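# Move empty bottle carrier between shelved benches onto spill tray

## Task

Pick up the empty bottle carrier from the shelved bench by the door and set it upright on the floor of the spill tray on the shelved bench by the window. The carrier must never touch the floor, or the task fails. The parked cart, pedal bin and stool may be shifted. When finished, release the carrier and move the robot away from it. The robot must not fall over or be left tilted, or the task fails.

## Robot and tools

ROBOT. A Rainbow Robotics RB-Y1 in a physics simulation: a base with two drive wheels and two rear casters (0.66 m long, 0.58 m wide, front edge 0.10 m ahead of the wheel axle), two 7-joint arms each ending in a parallel gripper, a pan/tilt head, and a torso whose lower leg folds at ankle, knee and hip. The base cannot move sideways. Loose objects may occasionally get a small push from outside.

FRAMES. Base frame: origin on the floor halfway between the drive wheels, x forward, y left, z up. The reported chest, left_hand and right_hand are in this frame. A hand point lies between its finger pads; the fingers extend along the hand's -z and close along its x. Reported hand positions get less accurate at long reach. Odometry frame is the base frame at scene start; base_odometry only counts wheel rotation (slip looks like travel), heading positive to the left, -3.142 to 3.142.

execute_actions. Arguments: actions, a list holding one action or nothing (empty just returns state and images); cameras, a list from head_camera, left_wrist_camera, right_wrist_camera, all (omitted, null or ["all"] gives all; [] gives none). An action may contain:
- base: exactly one of translate_m (metres, relative drive straight from the current spot, forward positive, -3 to 3) or rotate_rad (radians, relative turn in place, left/counter-clockwise positive, -3.2 to 3.2). A drive or turn needing over 8.667 s at top speed is refused.
- joints: a single dict, keyed by joint name, of absolute targets (radians; grippers in metres of pad opening). Ranges: torso_squat_rad 0 to 1.2 (higher lowers the level chest); torso_shift_rad -0.3 to 0.6 (positive pushes hips forward); torso_pitch_rad -0.2 to 1.4 (positive leans forward); torso_yaw_rad -1.5 to 1.5 (positive left). Per arm (left_/right_ prefix): shoulder_pitch_rad -2.356 to 2.356 (0 hanging, negative raises forward); shoulder_roll_rad left 0 to 3.141, right -3.141 to 0 (away from body lifts arm sideways); shoulder_yaw_rad -2.094 to 2.094; elbow_rad -2.617 to 0.01 (0 straight, negative bends); forearm_roll_rad -3.141 to 3.141; wrist_pitch_rad -1.57 to 1.919 (negative tips hand forward); hand_roll_rad -2.705 to 2.705; gripper_m 0 to 0.1. Yaw and roll signs are identical on both arms (positive = left / counter-clockwise seen from above). head_pan_rad -0.523 to 0.523 (positive left); head_tilt_rad -0.35 to 1.57 (positive looks down). Tolerance is 0.02 rad, 0.004 m for grippers. The torso also obeys: squat+shift<=1.52; squat-shift+pitch<=1.57; shift+0.5pitch-0.4squat<=0.7; shift+0.3pitch-0.5squat<=0.39; breaking one leaves commanded torso joints short and off_target.
- speeds: caps for this action only, translate_m 0.05 to 0.4 m/s, rotate_rad 0.1 to 1.509 rad/s (the maxima are the defaults; turning accelerates at 0.5 rad/s²).
- min_time_s: 0.1 to 8, minimum duration of each arm/head motion.
Max joint speeds: arm 1 rad/s (wrist/forearm/hand roll 1.5), head 1.5, squat and pitch 0.3, shift 0.15, yaw 0.6, grippers 0.1 m/s. No action over 15 s. Any unknown key or out-of-range number gets the whole call rejected without motion. Joints or base omitted from an action may keep pushing toward earlier targets, unreported.

wait: seconds 0 to 10; robot keeps its last commands; returns state and images. zoom_image: camera plus region [x0, y0, x1, y1] in pixels of that camera's latest full image, at most 504x504 (head image 896x504, wrist images 644x364). finished_scene: scene number; ends the scene irreversibly and reports success, so the goal must already hold steadily.

RESULTS. Each result gives joint_positions, hand and chest poses, base_odometry, images listed in a pictures line, and per-motion status: done (for the base, wheels turned fully, slip possible); off_target (rested short, may still push); limit_stop_at_<name>; contact_stop (torso or arm hit something firm); time_out; stopped_with_arm (torso halted because an arm contact-stopped); limit_stop_at_own_body (self-collision guard acted before contact); not_followed (arm targets withheld by a collision check, often with a cause line advising what to send; the robot may retry them later). contact_stop, time_out and stopped_with_arm halt the whole group (torso, left arm or right arm) and clear its targets. on_its_own lists uncommanded parts; held at is their target, not position. A stop reported in one call cancels the remaining calls in that reply.

CAUTIONS. To grip, command an opening at least 0.005 m under the object's width; off_target then is expected. Each arm carries up to 3 kg; heavy loads held far forward can tip the robot with nothing stopping it. The base keeps driving into furniture, and a bent leg can project past the front edge; a leg pressing furniture can shove the robot backward unseen in odometry. After any stop, first retract the arm, then the torso, in separate actions; if both hands share an object and the torso contact-stops immediately with nothing in the way, resend every arm joint at its current reading, then the torso command. Never let the arms collide or press each other, grippers included; the inter-arm check skips hands and fingers. Reaching a joint's torque limit (shoulders 63.7 N m, elbow 32.7, forearm/wrist/hand 22.7) freezes the robot 10 s. Held loads heat motors: MOTOR HOT at 65 °C, OVER-TEMPERATURE FAULT at 80 °C brakes the arm (limit_stop_at_motor_heat); resend targets afterwards. While you compose a reply the simulation continues with your last commands. Avoid drops, slams and hard shoves; faster, lower-effort solutions are better.

Each tool is called by a JSON object that holds its "name" and its "arguments", one argument or row to a line.

## Session

{"name": "execute_actions", "arguments": {
  "actions": []
}}

Scene clock: 0.00 s.
base_odometry: x=+0.000 y=+0.000 heading=+0.000 (m, m, rad; odometry frame)
base_status: not commanded
joint_positions: torso_squat_rad=+0.350 torso_shift_rad=-0.001 torso_pitch_rad=+0.000 torso_yaw_rad=+0.000 left_shoulder_pitch_rad=+0.037 left_shoulder_roll_rad=+0.039 left_shoulder_yaw_rad=+0.040 left_elbow_rad=-0.256 left_forearm_roll_rad=+0.023 left_wrist_pitch_rad=-0.010 left_hand_roll_rad=+0.017 left_gripper_m=+0.101 right_shoulder_pitch_rad=+0.005 right_shoulder_roll_rad=+0.000 right_shoulder_yaw_rad=+0.051 right_elbow_rad=-0.196 right_forearm_roll_rad=+0.025 right_wrist_pitch_rad=-0.009 right_hand_roll_rad=+0.036 right_gripper_m=+0.100 head_pan_rad=+0.000 head_tilt_rad=+0.399
joint_status: not commanded
chest: x=-0.2285 y=-0.0006 z=+1.2474 quat_wxyz=(+1.000, +0.001, +0.000, +0.000) (m; base frame)
left_hand: x=-0.1290 y=+0.2562 z=+0.5706 quat_wxyz=(+0.992, +0.022, -0.116, +0.043) (m; base frame)
right_hand: x=-0.1346 y=-0.2151 z=+0.5679 quat_wxyz=(+0.993, +0.000, -0.100, +0.055) (m; base frame)
pictures: head_camera, left_wrist_camera, right_wrist_camera
Images, in order (width x height): head_camera 896x504, left_wrist_camera 644x364, right_wrist_camera 644x364.

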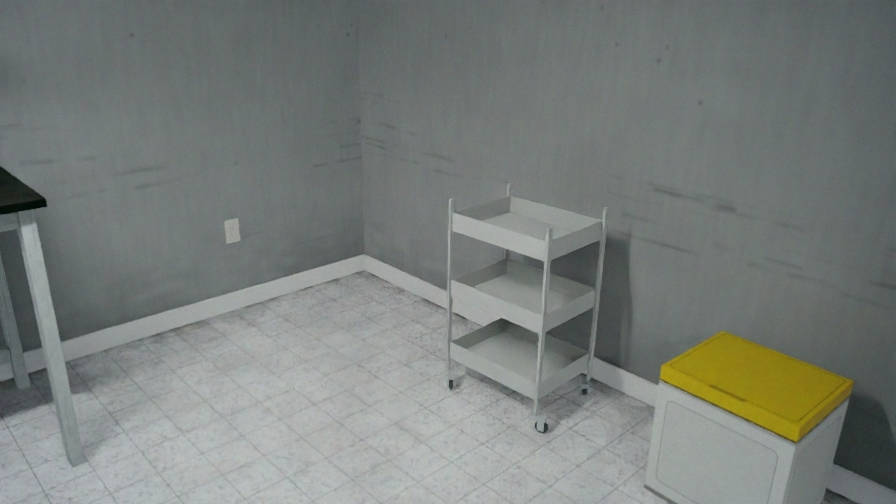

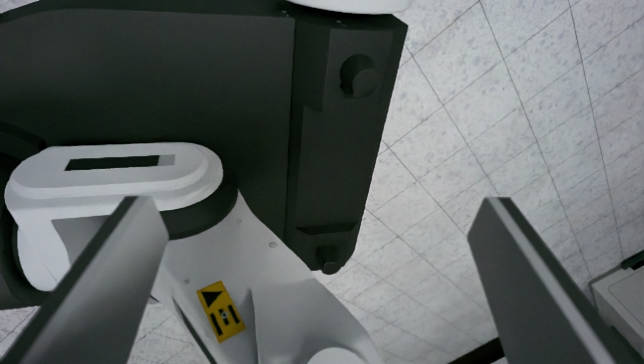

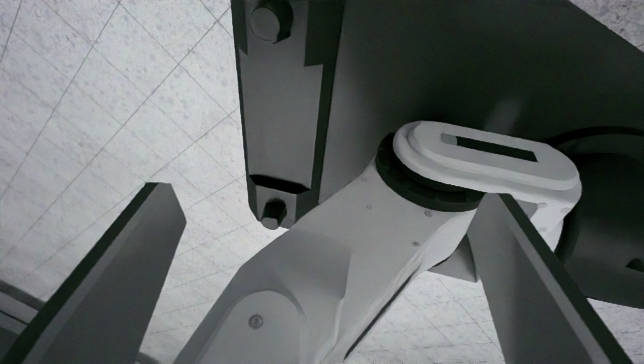

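{"name": "execute_actions", "arguments": {
  "actions": [
    {"base":{"rotate_rad":1.1},"joints":{"head_tilt_rad":0.3}}
  ],
  "cameras": ["head_camera"]
}}

{"name": "execute_actions", "arguments": {
  "actions": [
    {"base":{"rotate_rad":1.1}}
  ],
  "cameras": ["head_camera"]
}}

{"name": "execute_actions", "arguments": {
  "actions": [
    {"base":{"rotate_rad":1.1}}
  ],
  "cameras": ["head_camera"]
}}

{"name": "execute_actions", "arguments": {
  "actions": [
    {"base":{"rotate_rad":1.1}}
  ],
  "cameras": ["head_camera"]
}}

{"name": "execute_actions", "arguments": {
  "actions": [
    {"base":{"rotate_rad":1.1}}
  ],
  "cameras": ["head_camera"]
}}

Scene clock: 3.73 s.
base_odometry: x=+0.000 y=+0.000 heading=+1.100 (m, m, rad; odometry frame)
base_status: done
joint_positions: torso_squat_rad=+0.350 torso_shift_rad=-0.001 torso_pitch_rad=+0.000 torso_yaw_rad=+0.000 left_shoulder_pitch_rad=+0.037 left_shoulder_roll_rad=+0.039 left_shoulder_yaw_rad=+0.040 left_elbow_rad=-0.256 left_forearm_roll_rad=+0.023 left_wrist_pitch_rad=-0.010 left_hand_roll_rad=+0.017 left_gripper_m=+0.101 right_shoulder_pitch_rad=+0.005 right_shoulder_roll_rad=+0.000 right_shoulder_yaw_rad=+0.051 right_elbow_rad=-0.196 right_forearm_roll_rad=+0.025 right_wrist_pitch_rad=-0.009 right_hand_roll_rad=+0.036 right_gripper_m=+0.100 head_pan_rad=+0.000 head_tilt_rad=+0.300
joint_status: all done
chest: x=-0.2285 y=-0.0006 z=+1.2474 quat_wxyz=(+1.000, +0.001, +0.000, +0.000) (m; base frame)
left_hand: x=-0.1290 y=+0.2562 z=+0.5706 quat_wxyz=(+0.992, +0.022, -0.116, +0.043) (m; base frame)
right_hand: x=-0.1346 y=-0.2152 z=+0.5679 quat_wxyz=(+0.993, +0.000, -0.100, +0.055) (m; base frame)
pictures: head_camera
camera_calibration (this result's frames):
head_camera: T_world_to_cam=[[0.0225513, -0.999217, 0.0325045, -0.0443103], [-0.241788, -0.0369988, -0.969623, 1.40777], [0.970067, 0.014007, -0.242433, 0.493248], [0, 0, 0, 1]] pos_world=[-0.137102, 0.000901203, 1.48603]
Images, in order (width x height): head_camera 896x504.

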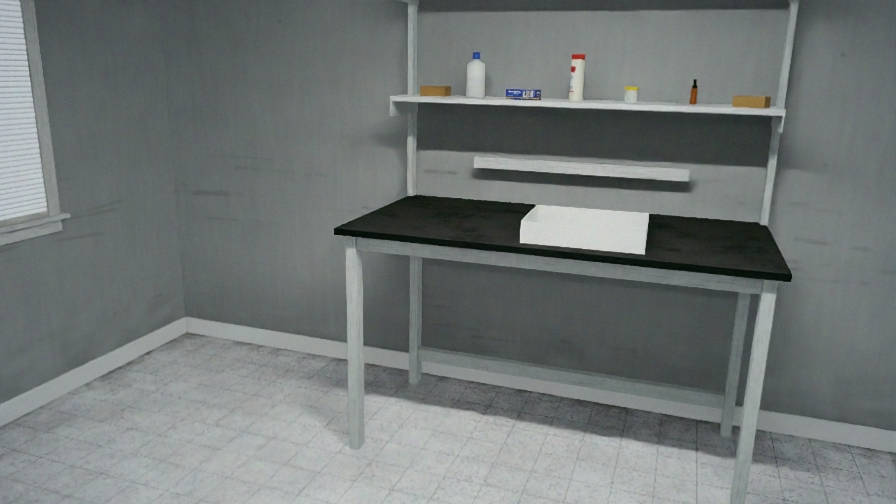

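Scene clock: 7.27 s.
base_odometry: x=+0.000 y=+0.000 heading=+2.199 (m, m, rad; odometry frame)
base_status: done
joint_positions: torso_squat_rad=+0.350 torso_shift_rad=-0.001 torso_pitch_rad=+0.000 torso_yaw_rad=+0.000 left_shoulder_pitch_rad=+0.037 left_shoulder_roll_rad=+0.039 left_shoulder_yaw_rad=+0.040 left_elbow_rad=-0.256 left_forearm_roll_rad=+0.023 left_wrist_pitch_rad=-0.010 left_hand_roll_rad=+0.017 left_gripper_m=+0.101 right_shoulder_pitch_rad=+0.005 right_shoulder_roll_rad=+0.000 right_shoulder_yaw_rad=+0.051 right_elbow_rad=-0.196 right_forearm_roll_rad=+0.025 right_wrist_pitch_rad=-0.009 right_hand_roll_rad=+0.036 right_gripper_m=+0.100 head_pan_rad=+0.000 head_tilt_rad=+0.300
joint_status: not commanded
chest: x=-0.2285 y=-0.0006 z=+1.2474 quat_wxyz=(+1.000, +0.001, +0.000, +0.000) (m; base frame)
left_hand: x=-0.1290 y=+0.2561 z=+0.5706 quat_wxyz=(+0.992, +0.022, -0.116, +0.043) (m; base frame)
right_hand: x=-0.1347 y=-0.2152 z=+0.5679 quat_wxyz=(+0.993, +0.000, -0.100, +0.055) (m; base frame)
pictures: head_camera
camera_calibration (this result's frames):
head_camera: T_world_to_cam=[[0.022551, -0.999217, 0.0325217, -0.0443227], [-0.241788, -0.0370154, -0.969623, 1.40777], [0.970067, 0.0140026, -0.242433, 0.493248], [0, 0, 0, 1]] pos_world=[-0.137103, 0.000914342, 1.48603]
Images, in order (width x height): head_camera 896x504.

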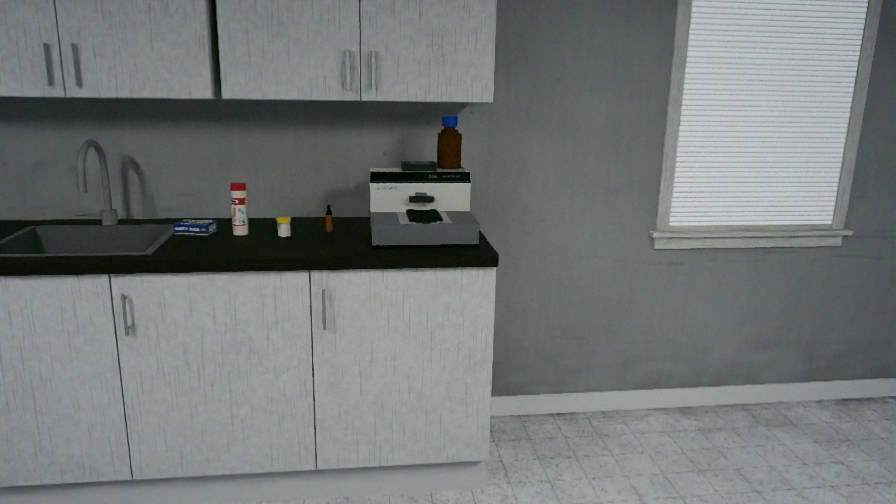

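Scene clock: 10.80 s.
base_odometry: x=+0.000 y=+0.000 heading=-2.985 (m, m, rad; odometry frame)
base_status: done
joint_positions: torso_squat_rad=+0.350 torso_shift_rad=-0.001 torso_pitch_rad=+0.000 torso_yaw_rad=+0.000 left_shoulder_pitch_rad=+0.037 left_shoulder_roll_rad=+0.039 left_shoulder_yaw_rad=+0.040 left_elbow_rad=-0.256 left_forearm_roll_rad=+0.023 left_wrist_pitch_rad=-0.010 left_hand_roll_rad=+0.017 left_gripper_m=+0.101 right_shoulder_pitch_rad=+0.005 right_shoulder_roll_rad=+0.000 right_shoulder_yaw_rad=+0.051 right_elbow_rad=-0.196 right_forearm_roll_rad=+0.025 right_wrist_pitch_rad=-0.009 right_hand_roll_rad=+0.036 right_gripper_m=+0.100 head_pan_rad=+0.000 head_tilt_rad=+0.300
joint_status: not commanded
chest: x=-0.2285 y=-0.0006 z=+1.2474 quat_wxyz=(+1.000, +0.001, +0.000, +0.000) (m; base frame)
left_hand: x=-0.1290 y=+0.2561 z=+0.5706 quat_wxyz=(+0.992, +0.021, -0.116, +0.043) (m; base frame)
right_hand: x=-0.1347 y=-0.2152 z=+0.5679 quat_wxyz=(+0.993, +0.000, -0.100, +0.055) (m; base frame)
pictures: head_camera
camera_calibration (this result's frames):
head_camera: T_world_to_cam=[[0.0225507, -0.999216, 0.0325312, -0.0443307], [-0.241788, -0.0370245, -0.969622, 1.40777], [0.970067, 0.014, -0.242434, 0.493248], [0, 0, 0, 1]] pos_world=[-0.137102, 0.000920478, 1.48603]
Images, in order (width x height): head_camera 896x504.

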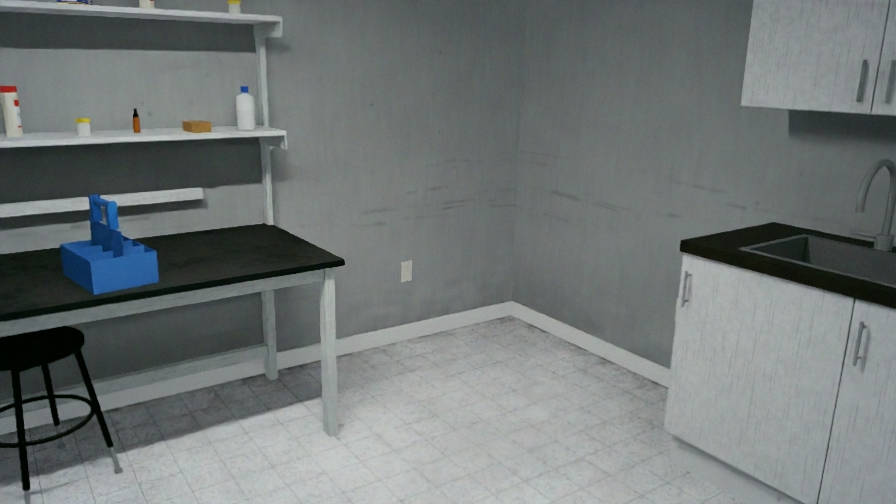

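Scene clock: 14.23 s.
base_odometry: x=+0.000 y=+0.000 heading=-1.885 (m, m, rad; odometry frame)
base_status: done
joint_positions: torso_squat_rad=+0.350 torso_shift_rad=-0.001 torso_pitch_rad=+0.000 torso_yaw_rad=+0.000 left_shoulder_pitch_rad=+0.037 left_shoulder_roll_rad=+0.039 left_shoulder_yaw_rad=+0.040 left_elbow_rad=-0.256 left_forearm_roll_rad=+0.023 left_wrist_pitch_rad=-0.010 left_hand_roll_rad=+0.017 left_gripper_m=+0.101 right_shoulder_pitch_rad=+0.005 right_shoulder_roll_rad=+0.000 right_shoulder_yaw_rad=+0.051 right_elbow_rad=-0.196 right_forearm_roll_rad=+0.025 right_wrist_pitch_rad=-0.009 right_hand_roll_rad=+0.036 right_gripper_m=+0.100 head_pan_rad=+0.000 head_tilt_rad=+0.300
joint_status: not commanded
chest: x=-0.2285 y=-0.0005 z=+1.2474 quat_wxyz=(+1.000, +0.001, +0.000, +0.000) (m; base frame)
left_hand: x=-0.1290 y=+0.2561 z=+0.5706 quat_wxyz=(+0.992, +0.021, -0.116, +0.043) (m; base frame)
right_hand: x=-0.1347 y=-0.2152 z=+0.5679 quat_wxyz=(+0.993, +0.000, -0.100, +0.055) (m; base frame)
pictures: head_camera
camera_calibration (this result's frames):
head_camera: T_world_to_cam=[[0.0225511, -0.999216, 0.0325364, -0.0443354], [-0.241788, -0.0370296, -0.969622, 1.40777], [0.970067, 0.0139991, -0.242433, 0.493248], [0, 0, 0, 1]] pos_world=[-0.137103, 0.000923497, 1.48603]
Images, in order (width x height): head_camera 896x504.

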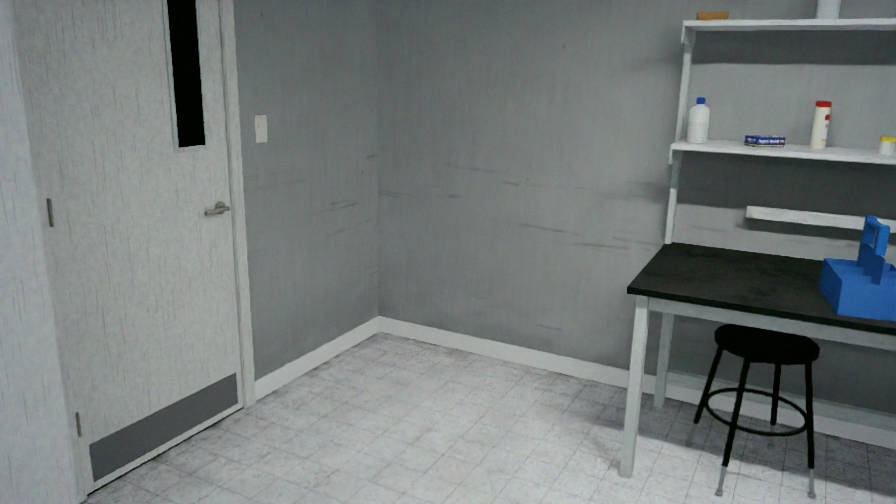

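Scene clock: 17.77 s.
base_odometry: x=+0.000 y=+0.000 heading=-0.786 (m, m, rad; odometry frame)
base_status: done
joint_positions: torso_squat_rad=+0.350 torso_shift_rad=-0.001 torso_pitch_rad=+0.000 torso_yaw_rad=+0.000 left_shoulder_pitch_rad=+0.037 left_shoulder_roll_rad=+0.039 left_shoulder_yaw_rad=+0.040 left_elbow_rad=-0.256 left_forearm_roll_rad=+0.023 left_wrist_pitch_rad=-0.010 left_hand_roll_rad=+0.017 left_gripper_m=+0.101 right_shoulder_pitch_rad=+0.005 right_shoulder_roll_rad=+0.000 right_shoulder_yaw_rad=+0.051 right_elbow_rad=-0.196 right_forearm_roll_rad=+0.025 right_wrist_pitch_rad=-0.009 right_hand_roll_rad=+0.036 right_gripper_m=+0.100 head_pan_rad=+0.000 head_tilt_rad=+0.300
joint_status: not commanded
chest: x=-0.2285 y=-0.0006 z=+1.2474 quat_wxyz=(+1.000, +0.001, +0.000, +0.000) (m; base frame)
left_hand: x=-0.1290 y=+0.2561 z=+0.5706 quat_wxyz=(+0.992, +0.021, -0.116, +0.043) (m; base frame)
right_hand: x=-0.1347 y=-0.2152 z=+0.5679 quat_wxyz=(+0.993, +0.000, -0.100, +0.055) (m; base frame)
pictures: head_camera
camera_calibration (this result's frames):
head_camera: T_world_to_cam=[[0.0225508, -0.999216, 0.0325361, -0.0443363], [-0.241788, -0.0370293, -0.969622, 1.40777], [0.970067, 0.013999, -0.242434, 0.493248], [0, 0, 0, 1]] pos_world=[-0.137102, 0.00092213, 1.48603]
Images, in order (width x height): head_camera 896x504.

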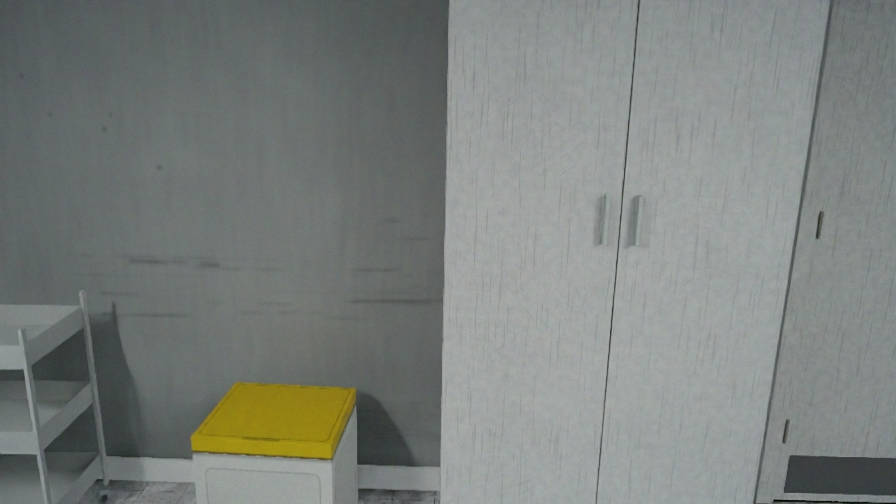

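{"name": "execute_actions", "arguments": {
  "actions": [
    {"base":{"rotate_rad":-1.8},"joints":{"head_tilt_rad":0.5,"left_shoulder_pitch_rad":-0.4,"left_elbow_rad":-1.17,"left_hand_roll_rad":1.57}}
  ],
  "cameras": []
}}

{"name": "execute_actions", "arguments": {
  "actions": [
    {"base":{"translate_m":1.2}}
  ],
  "cameras": ["head_camera"]
}}

Scene clock: 22.10 s.
base_odometry: x=+0.000 y=+0.000 heading=-2.585 (m, m, rad; odometry frame)
base_status: done
joint_positions: torso_squat_rad=+0.350 torso_shift_rad=-0.001 torso_pitch_rad=+0.000 torso_yaw_rad=+0.000 left_shoulder_pitch_rad=-0.400 left_shoulder_roll_rad=+0.039 left_shoulder_yaw_rad=+0.040 left_elbow_rad=-1.170 left_forearm_roll_rad=+0.023 left_wrist_pitch_rad=-0.010 left_hand_roll_rad=+1.570 left_gripper_m=+0.101 right_shoulder_pitch_rad=+0.005 right_shoulder_roll_rad=+0.000 right_shoulder_yaw_rad=+0.051 right_elbow_rad=-0.196 right_forearm_roll_rad=+0.025 right_wrist_pitch_rad=-0.009 right_hand_roll_rad=+0.036 right_gripper_m=+0.100 head_pan_rad=+0.000 head_tilt_rad=+0.500
joint_status: all done
chest: x=-0.2285 y=-0.0005 z=+1.2474 quat_wxyz=(+1.000, +0.001, +0.000, +0.000) (m; base frame)
left_hand: x=+0.3869 y=+0.1824 z=+1.0430 quat_wxyz=(+0.530, -0.510, -0.483, +0.475) (m; base frame)
right_hand: x=-0.1346 y=-0.2152 z=+0.5679 quat_wxyz=(+0.993, +0.000, -0.100, +0.055) (m; base frame)
pictures: none
No camera images: the call's "cameras" was empty. Leave "cameras" out to get every camera's image.

Scene clock: 26.83 s.
base_odometry: x=-1.019 y=-0.633 heading=-2.586 (m, m, rad; odometry frame)
base_status: done
joint_positions: torso_squat_rad=+0.350 torso_shift_rad=-0.001 torso_pitch_rad=+0.000 torso_yaw_rad=+0.000 left_shoulder_pitch_rad=-0.400 left_shoulder_roll_rad=+0.039 left_shoulder_yaw_rad=+0.040 left_elbow_rad=-1.170 left_forearm_roll_rad=+0.023 left_wrist_pitch_rad=-0.010 left_hand_roll_rad=+1.570 left_gripper_m=+0.101 right_shoulder_pitch_rad=+0.005 right_shoulder_roll_rad=+0.000 right_shoulder_yaw_rad=+0.051 right_elbow_rad=-0.196 right_forearm_roll_rad=+0.025 right_wrist_pitch_rad=-0.009 right_hand_roll_rad=+0.036 right_gripper_m=+0.100 head_pan_rad=+0.000 head_tilt_rad=+0.500
joint_status: not commanded
chest: x=-0.2284 y=-0.0005 z=+1.2474 quat_wxyz=(+1.000, +0.001, +0.000, +0.000) (m; base frame)
left_hand: x=+0.3869 y=+0.1825 z=+1.0429 quat_wxyz=(+0.530, -0.510, -0.483, +0.475) (m; base frame)
right_hand: x=-0.1346 y=-0.2152 z=+0.5679 quat_wxyz=(+0.993, +0.000, -0.100, +0.055) (m; base frame)
pictures: head_camera
camera_calibration (this result's frames):
head_camera: T_world_to_cam=[[0.0288181, -0.999213, 0.0272654, -0.0354093], [-0.429625, -0.0370103, -0.902249, 1.27149], [0.902547, 0.0142872, -0.430354, 0.751255], [0, 0, 0, 1]] pos_world=[-0.13076, 0.000943272, 1.47147]
Images, in order (width x height): head_camera 896x504.

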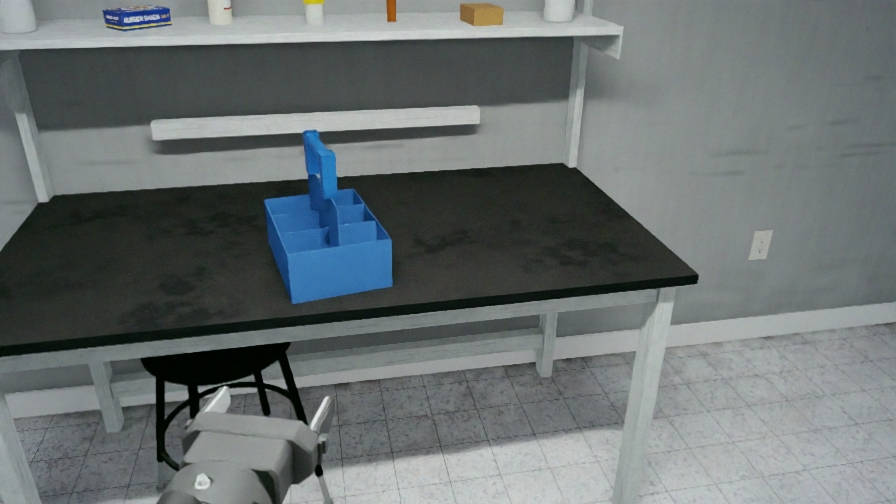

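{"name": "execute_actions", "arguments": {
  "actions": [
    {"base":{"rotate_rad":0.08}}
  ],
  "cameras": []
}}

{"name": "execute_actions", "arguments": {
  "actions": [
    {"base":{"translate_m":0.55},"joints":{"head_tilt_rad":0.7}}
  ],
  "cameras": ["head_camera","left_wrist_camera"]
}}

Scene clock: 28.27 s.
base_odometry: x=-1.019 y=-0.633 heading=-2.507 (m, m, rad; odometry frame)
base_status: done
joint_positions: torso_squat_rad=+0.350 torso_shift_rad=-0.001 torso_pitch_rad=+0.000 torso_yaw_rad=+0.000 left_shoulder_pitch_rad=-0.400 left_shoulder_roll_rad=+0.039 left_shoulder_yaw_rad=+0.040 left_elbow_rad=-1.170 left_forearm_roll_rad=+0.023 left_wrist_pitch_rad=-0.010 left_hand_roll_rad=+1.570 left_gripper_m=+0.101 right_shoulder_pitch_rad=+0.005 right_shoulder_roll_rad=+0.000 right_shoulder_yaw_rad=+0.051 right_elbow_rad=-0.196 right_forearm_roll_rad=+0.025 right_wrist_pitch_rad=-0.009 right_hand_roll_rad=+0.036 right_gripper_m=+0.100 head_pan_rad=+0.000 head_tilt_rad=+0.500
joint_status: not commanded
chest: x=-0.2284 y=-0.0006 z=+1.2474 quat_wxyz=(+1.000, +0.001, +0.000, +0.000) (m; base frame)
left_hand: x=+0.3869 y=+0.1824 z=+1.0429 quat_wxyz=(+0.530, -0.510, -0.483, +0.475) (m; base frame)
right_hand: x=-0.1346 y=-0.2152 z=+0.5679 quat_wxyz=(+0.993, +0.000, -0.100, +0.055) (m; base frame)
pictures: none
No camera images: the call's "cameras" was empty. Leave "cameras" out to get every camera's image.

Scene clock: 31.17 s.
base_odometry: x=-1.462 y=-0.960 heading=-2.506 (m, m, rad; odometry frame)
base_status: done
joint_positions: torso_squat_rad=+0.350 torso_shift_rad=-0.001 torso_pitch_rad=+0.000 torso_yaw_rad=+0.000 left_shoulder_pitch_rad=-0.400 left_shoulder_roll_rad=+0.039 left_shoulder_yaw_rad=+0.040 left_elbow_rad=-1.170 left_forearm_roll_rad=+0.023 left_wrist_pitch_rad=-0.010 left_hand_roll_rad=+1.570 left_gripper_m=+0.101 right_shoulder_pitch_rad=+0.005 right_shoulder_roll_rad=+0.000 right_shoulder_yaw_rad=+0.051 right_elbow_rad=-0.196 right_forearm_roll_rad=+0.025 right_wrist_pitch_rad=-0.009 right_hand_roll_rad=+0.036 right_gripper_m=+0.100 head_pan_rad=+0.000 head_tilt_rad=+0.700
joint_status: all done
chest: x=-0.2284 y=-0.0006 z=+1.2474 quat_wxyz=(+1.000, +0.001, +0.000, +0.000) (m; base frame)
left_hand: x=+0.3869 y=+0.1824 z=+1.0428 quat_wxyz=(+0.530, -0.510, -0.483, +0.475) (m; base frame)
right_hand: x=-0.1346 y=-0.2152 z=+0.5679 quat_wxyz=(+0.993, +0.000, -0.100, +0.055) (m; base frame)
pictures: head_camera, left_wrist_camera
camera_calibration (this result's frames):
head_camera: T_world_to_cam=[[0.0338941, -0.999208, 0.0208313, -0.0250853], [-0.60033, -0.037019, -0.798895, 1.08665], [0.799034, 0.0145722, -0.60111, 0.977034], [0, 0, 0, 1]] pos_world=[-0.127482, 0.000923796, 1.45595]
left_wrist_camera: T_world_to_cam=[[0.0838947, 0.996374, 0.0141287, -0.23222], [-0.649742, 0.0439472, 0.758884, -0.522813], [0.755511, -0.0728463, 0.651073, -0.86998], [0, 0, 0, 1]] pos_world=[0.337068, 0.19098, 0.966456]
Images, in order (width x height): head_camera 896x504, left_wrist_camera 644x364.

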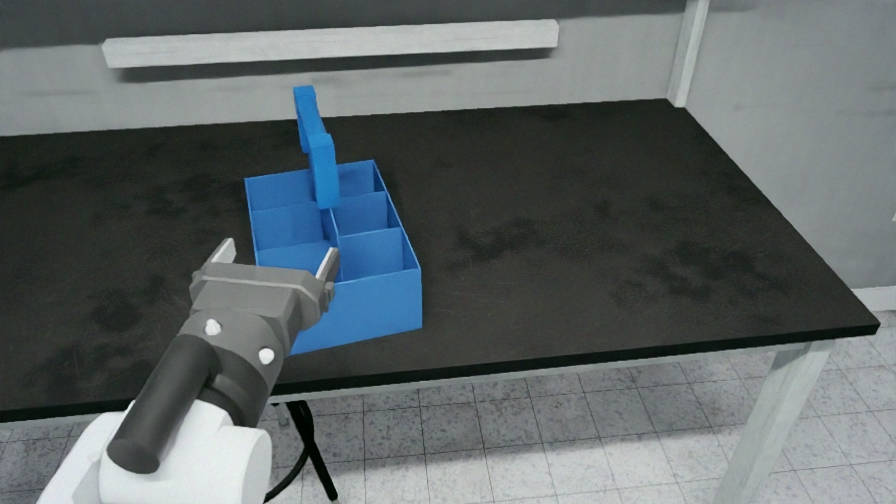

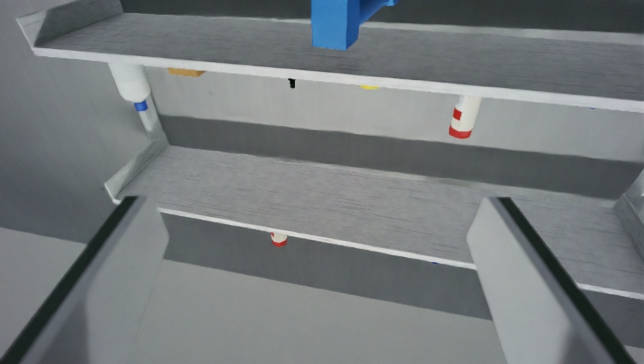

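{"name": "execute_actions", "arguments": {
  "actions": [
    {"base":{"translate_m":0.25},"joints":{"torso_squat_rad":0.42}}
  ],
  "cameras": ["head_camera","left_wrist_camera"]
}}

Scene clock: 34.20 s.
base_odometry: x=-1.663 y=-1.108 heading=-2.505 (m, m, rad; odometry frame)
base_status: done
joint_positions: torso_squat_rad=+0.420 torso_shift_rad=-0.001 torso_pitch_rad=+0.000 torso_yaw_rad=+0.000 left_shoulder_pitch_rad=-0.400 left_shoulder_roll_rad=+0.039 left_shoulder_yaw_rad=+0.040 left_elbow_rad=-1.170 left_forearm_roll_rad=+0.023 left_wrist_pitch_rad=-0.010 left_hand_roll_rad=+1.570 left_gripper_m=+0.101 right_shoulder_pitch_rad=+0.005 right_shoulder_roll_rad=+0.000 right_shoulder_yaw_rad=+0.051 right_elbow_rad=-0.196 right_forearm_roll_rad=+0.025 right_wrist_pitch_rad=-0.009 right_hand_roll_rad=+0.036 right_gripper_m=+0.100 head_pan_rad=+0.000 head_tilt_rad=+0.700
joint_status: all done
chest: x=-0.2284 y=-0.0006 z=+1.2291 quat_wxyz=(+1.000, +0.001, +0.000, +0.000) (m; base frame)
left_hand: x=+0.3869 y=+0.1824 z=+1.0245 quat_wxyz=(+0.530, -0.510, -0.483, +0.475) (m; base frame)
right_hand: x=-0.1345 y=-0.2152 z=+0.5496 quat_wxyz=(+0.993, +0.000, -0.100, +0.055) (m; base frame)
pictures: head_camera, left_wrist_camera
camera_calibration (this result's frames):
head_camera: T_world_to_cam=[[0.0338947, -0.999208, 0.0208306, -0.0246985], [-0.60035, -0.0370192, -0.79888, 1.07201], [0.799019, 0.0145722, -0.601129, 0.966013], [0, 0, 0, 1]] pos_world=[-0.127443, 0.000929136, 1.43762]
left_wrist_camera: T_world_to_cam=[[0.0838959, 0.996374, 0.0141274, -0.231968], [-0.649722, 0.0439471, 0.7589, -0.5089], [0.755528, -0.0728475, 0.651054, -0.858051], [0, 0, 0, 1]] pos_world=[0.337099, 0.190984, 0.948119]
Images, in order (width x height): head_camera 896x504, left_wrist_camera 644x364.

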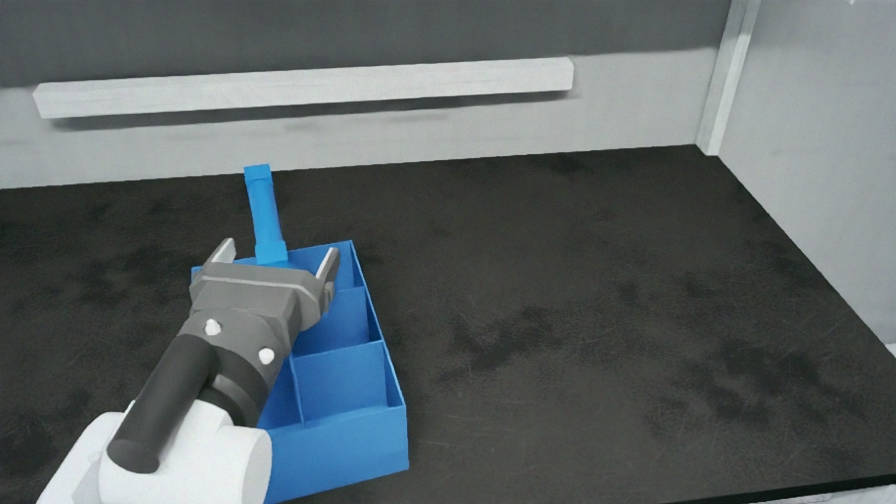

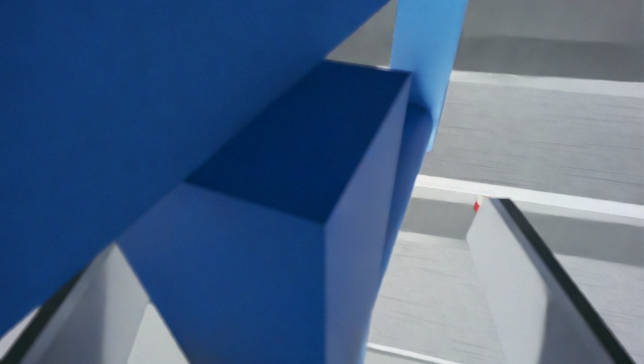

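{"name": "execute_actions", "arguments": {
  "actions": [
    {"joints":{"left_gripper_m":0}}
  ],
  "cameras": []
}}

{"name": "execute_actions", "arguments": {
  "actions": [
    {"joints":{"torso_squat_rad":0}}
  ],
  "cameras": []
}}

{"name": "execute_actions", "arguments": {
  "actions": [
    {"base":{"translate_m":-0.7},"joints":{"left_shoulder_pitch_rad":-0.9,"left_elbow_rad":-1.17,"left_wrist_pitch_rad":0.5,"head_tilt_rad":0.4},"min_time_s":3}
  ],
  "cameras": ["head_camera"]
}}

Scene clock: 35.87 s.
base_odometry: x=-1.663 y=-1.108 heading=-2.505 (m, m, rad; odometry frame)
base_status: not commanded
joint_positions: torso_squat_rad=+0.420 torso_shift_rad=-0.001 torso_pitch_rad=+0.000 torso_yaw_rad=+0.000 left_shoulder_pitch_rad=-0.400 left_shoulder_roll_rad=+0.039 left_shoulder_yaw_rad=+0.040 left_elbow_rad=-1.170 left_forearm_roll_rad=+0.023 left_wrist_pitch_rad=-0.010 left_hand_roll_rad=+1.570 left_gripper_m=+0.029 right_shoulder_pitch_rad=+0.005 right_shoulder_roll_rad=+0.000 right_shoulder_yaw_rad=+0.051 right_elbow_rad=-0.196 right_forearm_roll_rad=+0.025 right_wrist_pitch_rad=-0.009 right_hand_roll_rad=+0.036 right_gripper_m=+0.100 head_pan_rad=+0.000 head_tilt_rad=+0.700
joint_status: left_gripper_m off_target (ended at +0.029, target +0.000)
chest: x=-0.2284 y=-0.0006 z=+1.2291 quat_wxyz=(+1.000, +0.001, +0.000, +0.000) (m; base frame)
left_hand: x=+0.3869 y=+0.1824 z=+1.0245 quat_wxyz=(+0.530, -0.510, -0.483, +0.476) (m; base frame)
right_hand: x=-0.1345 y=-0.2152 z=+0.5496 quat_wxyz=(+0.993, +0.000, -0.100, +0.055) (m; base frame)
pictures: none
No camera images: the call's "cameras" was empty. Leave "cameras" out to get every camera's image.

Scene clock: 38.07 s.
base_odometry: x=-1.663 y=-1.108 heading=-2.505 (m, m, rad; odometry frame)
base_status: not commanded
joint_positions: torso_squat_rad=+0.000 torso_shift_rad=-0.001 torso_pitch_rad=+0.000 torso_yaw_rad=+0.000 left_shoulder_pitch_rad=-0.400 left_shoulder_roll_rad=+0.039 left_shoulder_yaw_rad=+0.040 left_elbow_rad=-1.170 left_forearm_roll_rad=+0.023 left_wrist_pitch_rad=-0.010 left_hand_roll_rad=+1.570 left_gripper_m=+0.029 right_shoulder_pitch_rad=+0.005 right_shoulder_roll_rad=+0.000 right_shoulder_yaw_rad=+0.051 right_elbow_rad=-0.196 right_forearm_roll_rad=+0.025 right_wrist_pitch_rad=-0.009 right_hand_roll_rad=+0.036 right_gripper_m=+0.100 head_pan_rad=+0.000 head_tilt_rad=+0.700
joint_status: all done
chest: x=-0.2283 y=-0.0006 z=+1.2899 quat_wxyz=(+1.000, +0.001, +0.000, +0.000) (m; base frame)
left_hand: x=+0.3869 y=+0.1825 z=+1.0847 quat_wxyz=(+0.530, -0.510, -0.482, +0.476) (m; base frame)
right_hand: x=-0.1346 y=-0.2152 z=+0.6104 quat_wxyz=(+0.993, +0.000, -0.100, +0.055) (m; base frame)
pictures: none
No camera images: the call's "cameras" was empty. Leave "cameras" out to get every camera's image.

Scene clock: 41.73 s.
base_odometry: x=-1.100 y=-0.692 heading=-2.504 (m, m, rad; odometry frame)
base_status: done
joint_positions: torso_squat_rad=+0.000 torso_shift_rad=-0.001 torso_pitch_rad=+0.000 torso_yaw_rad=+0.000 left_shoulder_pitch_rad=-0.899 left_shoulder_roll_rad=+0.039 left_shoulder_yaw_rad=+0.040 left_elbow_rad=-1.170 left_forearm_roll_rad=+0.023 left_wrist_pitch_rad=+0.500 left_hand_roll_rad=+1.570 left_gripper_m=+0.029 right_shoulder_pitch_rad=+0.005 right_shoulder_roll_rad=+0.000 right_shoulder_yaw_rad=+0.051 right_elbow_rad=-0.196 right_forearm_roll_rad=+0.025 right_wrist_pitch_rad=-0.009 right_hand_roll_rad=+0.036 right_gripper_m=+0.100 head_pan_rad=+0.000 head_tilt_rad=+0.400
joint_status: all done
chest: x=-0.2284 y=-0.0006 z=+1.2899 quat_wxyz=(+1.000, +0.001, +0.000, +0.000) (m; base frame)
left_hand: x=+0.4584 y=+0.0766 z=+1.2772 quat_wxyz=(+0.590, -0.513, -0.454, +0.426) (m; base frame)
right_hand: x=-0.1348 y=-0.2152 z=+0.6104 quat_wxyz=(+0.993, +0.000, -0.100, +0.055) (m; base frame)
pictures: head_camera
camera_calibration (this result's frames):
head_camera: T_world_to_cam=[[0.025832, -0.999215, 0.0300261, -0.0413402], [-0.337568, -0.0369909, -0.940574, 1.38596], [0.940947, 0.014161, -0.338258, 0.640212], [0, 0, 0, 1]] pos_world=[-0.133483, 0.000894007, 1.52139]
Images, in order (width x height): head_camera 896x504.

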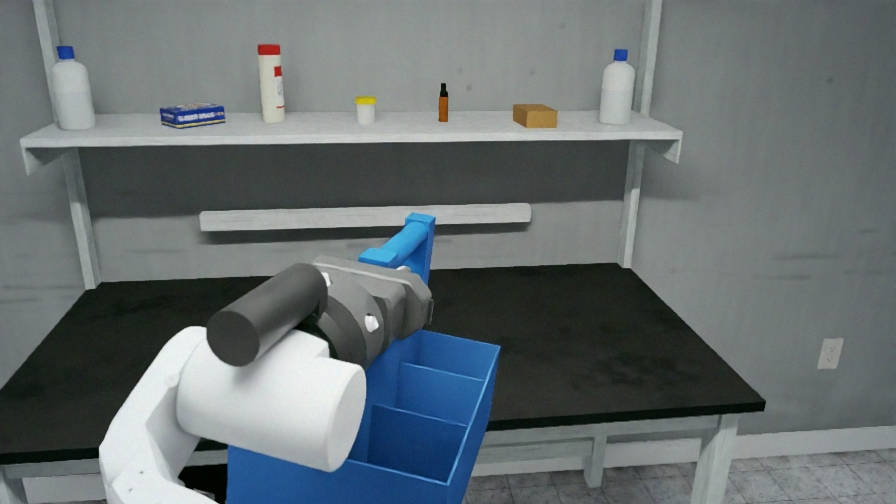

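{"name": "execute_actions", "arguments": {
  "actions": [
    {"base":{"rotate_rad":-3.02},"speeds":{"rotate_rad":0.8},"joints":{"left_elbow_rad":-1.4,"left_wrist_pitch_rad":0.78,"left_shoulder_yaw_rad":0.25,"left_hand_roll_rad":1.67},"min_time_s":3}
  ],
  "cameras": []
}}

{"name": "execute_actions", "arguments": {
  "actions": [
    {"base":{"translate_m":2.4},"joints":{"head_tilt_rad":0.55,"head_pan_rad":-0.2}}
  ],
  "cameras": ["head_camera"]
}}

Scene clock: 47.60 s.
base_odometry: x=-1.100 y=-0.692 heading=+0.759 (m, m, rad; odometry frame)
base_status: done
joint_positions: torso_squat_rad=+0.000 torso_shift_rad=-0.001 torso_pitch_rad=+0.000 torso_yaw_rad=+0.000 left_shoulder_pitch_rad=-0.899 left_shoulder_roll_rad=+0.039 left_shoulder_yaw_rad=+0.250 left_elbow_rad=-1.399 left_forearm_roll_rad=+0.023 left_wrist_pitch_rad=+0.780 left_hand_roll_rad=+1.670 left_gripper_m=+0.029 right_shoulder_pitch_rad=+0.005 right_shoulder_roll_rad=+0.000 right_shoulder_yaw_rad=+0.051 right_elbow_rad=-0.196 right_forearm_roll_rad=+0.025 right_wrist_pitch_rad=-0.009 right_hand_roll_rad=+0.036 right_gripper_m=+0.100 head_pan_rad=+0.000 head_tilt_rad=+0.400
joint_status: all done
chest: x=-0.2284 y=-0.0006 z=+1.2899 quat_wxyz=(+1.000, +0.001, +0.000, +0.000) (m; base frame)
left_hand: x=+0.4450 y=+0.1612 z=+1.3230 quat_wxyz=(+0.510, -0.529, -0.410, +0.540) (m; base frame)
right_hand: x=-0.1348 y=-0.2152 z=+0.6104 quat_wxyz=(+0.993, +0.000, -0.100, +0.055) (m; base frame)
pictures: none
No camera images: the call's "cameras" was empty. Leave "cameras" out to get every camera's image.

Scene clock: 55.37 s.
base_odometry: x=+0.641 y=+0.959 heading=+0.759 (m, m, rad; odometry frame)
base_status: done
joint_positions: torso_squat_rad=+0.000 torso_shift_rad=-0.001 torso_pitch_rad=+0.000 torso_yaw_rad=+0.000 left_shoulder_pitch_rad=-0.899 left_shoulder_roll_rad=+0.039 left_shoulder_yaw_rad=+0.250 left_elbow_rad=-1.399 left_forearm_roll_rad=+0.023 left_wrist_pitch_rad=+0.780 left_hand_roll_rad=+1.670 left_gripper_m=+0.029 right_shoulder_pitch_rad=+0.005 right_shoulder_roll_rad=+0.000 right_shoulder_yaw_rad=+0.051 right_elbow_rad=-0.196 right_forearm_roll_rad=+0.025 right_wrist_pitch_rad=-0.009 right_hand_roll_rad=+0.036 right_gripper_m=+0.100 head_pan_rad=-0.200 head_tilt_rad=+0.550
joint_status: all done
chest: x=-0.2284 y=-0.0006 z=+1.2899 quat_wxyz=(+1.000, +0.001, +0.000, +0.000) (m; base frame)
left_hand: x=+0.4450 y=+0.1611 z=+1.3231 quat_wxyz=(+0.510, -0.530, -0.410, +0.540) (m; base frame)
right_hand: x=-0.1347 y=-0.2152 z=+0.6104 quat_wxyz=(+0.993, +0.000, -0.100, +0.055) (m; base frame)
pictures: head_camera
camera_calibration (this result's frames):
head_camera: T_world_to_cam=[[-0.168509, -0.985363, 0.0257845, -0.0751057], [-0.472485, 0.0577878, -0.879442, 1.26713], [0.865079, -0.160377, -0.475307, 0.828554], [0, 0, 0, 1]] pos_world=[-0.130721, -0.0143504, 1.51012]
Images, in order (width x height): head_camera 896x504.

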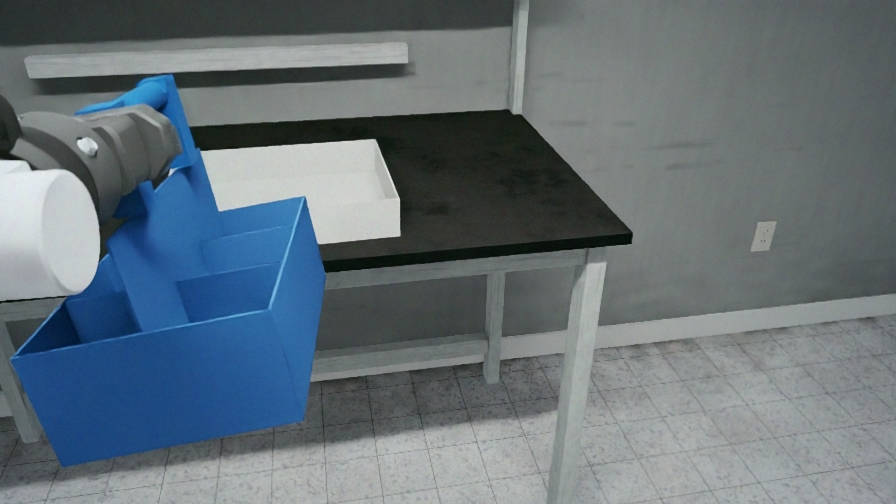

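{"name": "execute_actions", "arguments": {
  "actions": [
    {"base":{"translate_m":0.71},"joints":{"head_tilt_rad":0.9,"head_pan_rad":0.1,"left_hand_roll_rad":1.52,"left_wrist_pitch_rad":0.7},"min_time_s":2}
  ],
  "cameras": []
}}

{"name": "execute_actions", "arguments": {
  "actions": [
    {"joints":{"torso_squat_rad":0.45}}
  ],
  "cameras": ["head_camera"]
}}

Scene clock: 58.97 s.
base_odometry: x=+1.157 y=+1.448 heading=+0.758 (m, m, rad; odometry frame)
base_status: done
joint_positions: torso_squat_rad=+0.000 torso_shift_rad=-0.001 torso_pitch_rad=+0.000 torso_yaw_rad=+0.000 left_shoulder_pitch_rad=-0.899 left_shoulder_roll_rad=+0.039 left_shoulder_yaw_rad=+0.250 left_elbow_rad=-1.400 left_forearm_roll_rad=+0.023 left_wrist_pitch_rad=+0.700 left_hand_roll_rad=+1.520 left_gripper_m=+0.029 right_shoulder_pitch_rad=+0.005 right_shoulder_roll_rad=+0.000 right_shoulder_yaw_rad=+0.051 right_elbow_rad=-0.196 right_forearm_roll_rad=+0.025 right_wrist_pitch_rad=-0.009 right_hand_roll_rad=+0.036 right_gripper_m=+0.100 head_pan_rad=+0.100 head_tilt_rad=+0.900
joint_status: all done
chest: x=-0.2284 y=-0.0006 z=+1.2899 quat_wxyz=(+1.000, +0.001, +0.000, +0.000) (m; base frame)
left_hand: x=+0.4463 y=+0.1620 z=+1.3414 quat_wxyz=(+0.528, -0.518, -0.469, +0.483) (m; base frame)
right_hand: x=-0.1347 y=-0.2152 z=+0.6104 quat_wxyz=(+0.993, +0.000, -0.100, +0.055) (m; base frame)
pictures: none
No camera images: the call's "cameras" was empty. Leave "cameras" out to get every camera's image.

Scene clock: 61.27 s.
base_odometry: x=+1.157 y=+1.448 heading=+0.758 (m, m, rad; odometry frame)
base_status: not commanded
joint_positions: torso_squat_rad=+0.450 torso_shift_rad=-0.001 torso_pitch_rad=+0.000 torso_yaw_rad=+0.000 left_shoulder_pitch_rad=-0.899 left_shoulder_roll_rad=+0.039 left_shoulder_yaw_rad=+0.250 left_elbow_rad=-1.400 left_forearm_roll_rad=+0.023 left_wrist_pitch_rad=+0.700 left_hand_roll_rad=+1.520 left_gripper_m=+0.029 right_shoulder_pitch_rad=+0.005 right_shoulder_roll_rad=+0.000 right_shoulder_yaw_rad=+0.051 right_elbow_rad=-0.196 right_forearm_roll_rad=+0.025 right_wrist_pitch_rad=-0.009 right_hand_roll_rad=+0.036 right_gripper_m=+0.100 head_pan_rad=+0.100 head_tilt_rad=+0.900
joint_status: all done
chest: x=-0.2285 y=-0.0006 z=+1.2203 quat_wxyz=(+1.000, +0.001, +0.000, +0.000) (m; base frame)
left_hand: x=+0.4462 y=+0.1620 z=+1.2719 quat_wxyz=(+0.528, -0.518, -0.469, +0.483) (m; base frame)
right_hand: x=-0.1346 y=-0.2152 z=+0.5407 quat_wxyz=(+0.993, +0.000, -0.100, +0.055) (m; base frame)
pictures: head_camera
camera_calibration (this result's frames):
head_camera: T_world_to_cam=[[0.137483, -0.990411, 0.0135825, 0.00719411], [-0.739462, -0.111752, -0.663859, 0.844339], [0.659011, 0.0812257, -0.747735, 1.14014], [0, 0, 0, 1]] pos_world=[-0.127997, 0.0088732, 1.41295]
Images, in order (width x height): head_camera 896x504.

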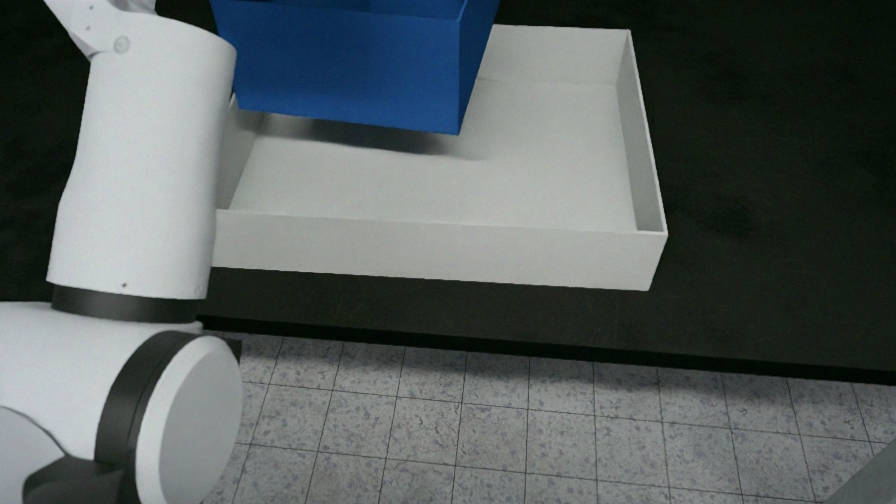

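{"name": "execute_actions", "arguments": {
  "actions": [
    {"joints":{"torso_squat_rad":0.3}}
  ],
  "cameras": []
}}

{"name": "execute_actions", "arguments": {
  "actions": [
    {"base":{"translate_m":-0.12}}
  ],
  "cameras": []
}}

{"name": "execute_actions", "arguments": {
  "actions": [
    {"base":{"rotate_rad":0.4},"speeds":{"rotate_rad":0.3},"joints":{"torso_yaw_rad":-0.36,"head_tilt_rad":0.8}}
  ],
  "cameras": []
}}

{"name": "execute_actions", "arguments": {
  "actions": [
    {"joints":{"torso_squat_rad":0.5}}
  ],
  "cameras": ["head_camera"]
}}

Scene clock: 62.80 s.
base_odometry: x=+1.157 y=+1.448 heading=+0.758 (m, m, rad; odometry frame)
base_status: not commanded
joint_positions: torso_squat_rad=+0.300 torso_shift_rad=-0.001 torso_pitch_rad=+0.000 torso_yaw_rad=+0.000 left_shoulder_pitch_rad=-0.899 left_shoulder_roll_rad=+0.039 left_shoulder_yaw_rad=+0.250 left_elbow_rad=-1.400 left_forearm_roll_rad=+0.023 left_wrist_pitch_rad=+0.700 left_hand_roll_rad=+1.520 left_gripper_m=+0.029 right_shoulder_pitch_rad=+0.005 right_shoulder_roll_rad=+0.000 right_shoulder_yaw_rad=+0.051 right_elbow_rad=-0.196 right_forearm_roll_rad=+0.025 right_wrist_pitch_rad=-0.009 right_hand_roll_rad=+0.036 right_gripper_m=+0.100 head_pan_rad=+0.100 head_tilt_rad=+0.900
joint_status: all done
chest: x=-0.2283 y=-0.0006 z=+1.2587 quat_wxyz=(+1.000, +0.001, +0.000, +0.000) (m; base frame)
left_hand: x=+0.4463 y=+0.1620 z=+1.3101 quat_wxyz=(+0.528, -0.518, -0.469, +0.483) (m; base frame)
right_hand: x=-0.1347 y=-0.2152 z=+0.5791 quat_wxyz=(+0.993, +0.000, -0.100, +0.055) (m; base frame)
pictures: none
No camera images: the call's "cameras" was empty. Leave "cameras" out to get every camera's image.

Scene clock: 64.77 s.
base_odometry: x=+1.070 y=+1.365 heading=+0.760 (m, m, rad; odometry frame)
base_status: done
joint_positions: torso_squat_rad=+0.300 torso_shift_rad=-0.001 torso_pitch_rad=+0.000 torso_yaw_rad=+0.000 left_shoulder_pitch_rad=-0.899 left_shoulder_roll_rad=+0.039 left_shoulder_yaw_rad=+0.250 left_elbow_rad=-1.400 left_forearm_roll_rad=+0.023 left_wrist_pitch_rad=+0.700 left_hand_roll_rad=+1.520 left_gripper_m=+0.029 right_shoulder_pitch_rad=+0.005 right_shoulder_roll_rad=+0.000 right_shoulder_yaw_rad=+0.051 right_elbow_rad=-0.196 right_forearm_roll_rad=+0.025 right_wrist_pitch_rad=-0.009 right_hand_roll_rad=+0.036 right_gripper_m=+0.100 head_pan_rad=+0.100 head_tilt_rad=+0.900
joint_status: not commanded
chest: x=-0.2284 y=-0.0006 z=+1.2587 quat_wxyz=(+1.000, +0.001, +0.000, +0.000) (m; base frame)
left_hand: x=+0.4462 y=+0.1620 z=+1.3103 quat_wxyz=(+0.528, -0.518, -0.469, +0.483) (m; base frame)
right_hand: x=-0.1347 y=-0.2152 z=+0.5791 quat_wxyz=(+0.993, +0.000, -0.100, +0.055) (m; base frame)
pictures: none
No camera images: the call's "cameras" was empty. Leave "cameras" out to get every camera's image.

Scene clock: 67.17 s.
base_odometry: x=+1.070 y=+1.365 heading=+1.159 (m, m, rad; odometry frame)
base_status: done
joint_positions: torso_squat_rad=+0.300 torso_shift_rad=-0.001 torso_pitch_rad=+0.000 torso_yaw_rad=-0.360 left_shoulder_pitch_rad=-0.899 left_shoulder_roll_rad=+0.039 left_shoulder_yaw_rad=+0.250 left_elbow_rad=-1.400 left_forearm_roll_rad=+0.023 left_wrist_pitch_rad=+0.700 left_hand_roll_rad=+1.520 left_gripper_m=+0.029 right_shoulder_pitch_rad=+0.005 right_shoulder_roll_rad=+0.000 right_shoulder_yaw_rad=+0.051 right_elbow_rad=-0.196 right_forearm_roll_rad=+0.025 right_wrist_pitch_rad=-0.009 right_hand_roll_rad=+0.036 right_gripper_m=+0.100 head_pan_rad=+0.100 head_tilt_rad=+0.800
joint_status: all done
chest: x=-0.2284 y=-0.0005 z=+1.2587 quat_wxyz=(+0.984, +0.001, +0.000, -0.179) (m; base frame)
left_hand: x=+0.4603 y=-0.0859 z=+1.3099 quat_wxyz=(+0.606, -0.593, -0.369, +0.381) (m; base frame)
right_hand: x=-0.2166 y=-0.2344 z=+0.5791 quat_wxyz=(+0.987, -0.018, -0.098, -0.124) (m; base frame)
pictures: none
No camera images: the call's "cameras" was empty. Leave "cameras" out to get every camera's image.

Scene clock: 68.63 s.
base_odometry: x=+1.070 y=+1.365 heading=+1.159 (m, m, rad; odometry frame)
base_status: not commanded
joint_positions: torso_squat_rad=+0.500 torso_shift_rad=-0.001 torso_pitch_rad=+0.000 torso_yaw_rad=-0.360 left_shoulder_pitch_rad=-0.899 left_shoulder_roll_rad=+0.039 left_shoulder_yaw_rad=+0.250 left_elbow_rad=-1.400 left_forearm_roll_rad=+0.023 left_wrist_pitch_rad=+0.700 left_hand_roll_rad=+1.520 left_gripper_m=+0.029 right_shoulder_pitch_rad=+0.005 right_shoulder_roll_rad=+0.000 right_shoulder_yaw_rad=+0.051 right_elbow_rad=-0.196 right_forearm_roll_rad=+0.025 right_wrist_pitch_rad=-0.009 right_hand_roll_rad=+0.036 right_gripper_m=+0.100 head_pan_rad=+0.100 head_tilt_rad=+0.800
joint_status: all done
chest: x=-0.2284 y=-0.0005 z=+1.2042 quat_wxyz=(+0.984, +0.001, +0.000, -0.179) (m; base frame)
left_hand: x=+0.4602 y=-0.0859 z=+1.2556 quat_wxyz=(+0.606, -0.593, -0.369, +0.381) (m; base frame)
right_hand: x=-0.2165 y=-0.2344 z=+0.5247 quat_wxyz=(+0.987, -0.018, -0.098, -0.124) (m; base frame)
pictures: head_camera
camera_calibration (this result's frames):
head_camera: T_world_to_cam=[[-0.221673, -0.974967, 0.0173496, -0.0798395], [-0.664141, 0.137927, -0.734774, 0.949186], [0.713987, -0.174402, -0.67809, 1.04116], [0, 0, 0, 1]] pos_world=[-0.130679, -0.0271787, 1.40482]
Images, in order (width x height): head_camera 896x504.

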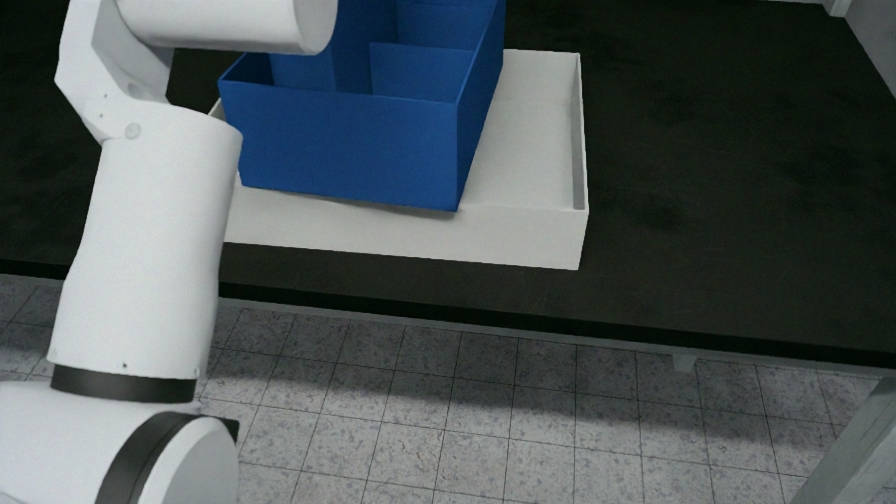

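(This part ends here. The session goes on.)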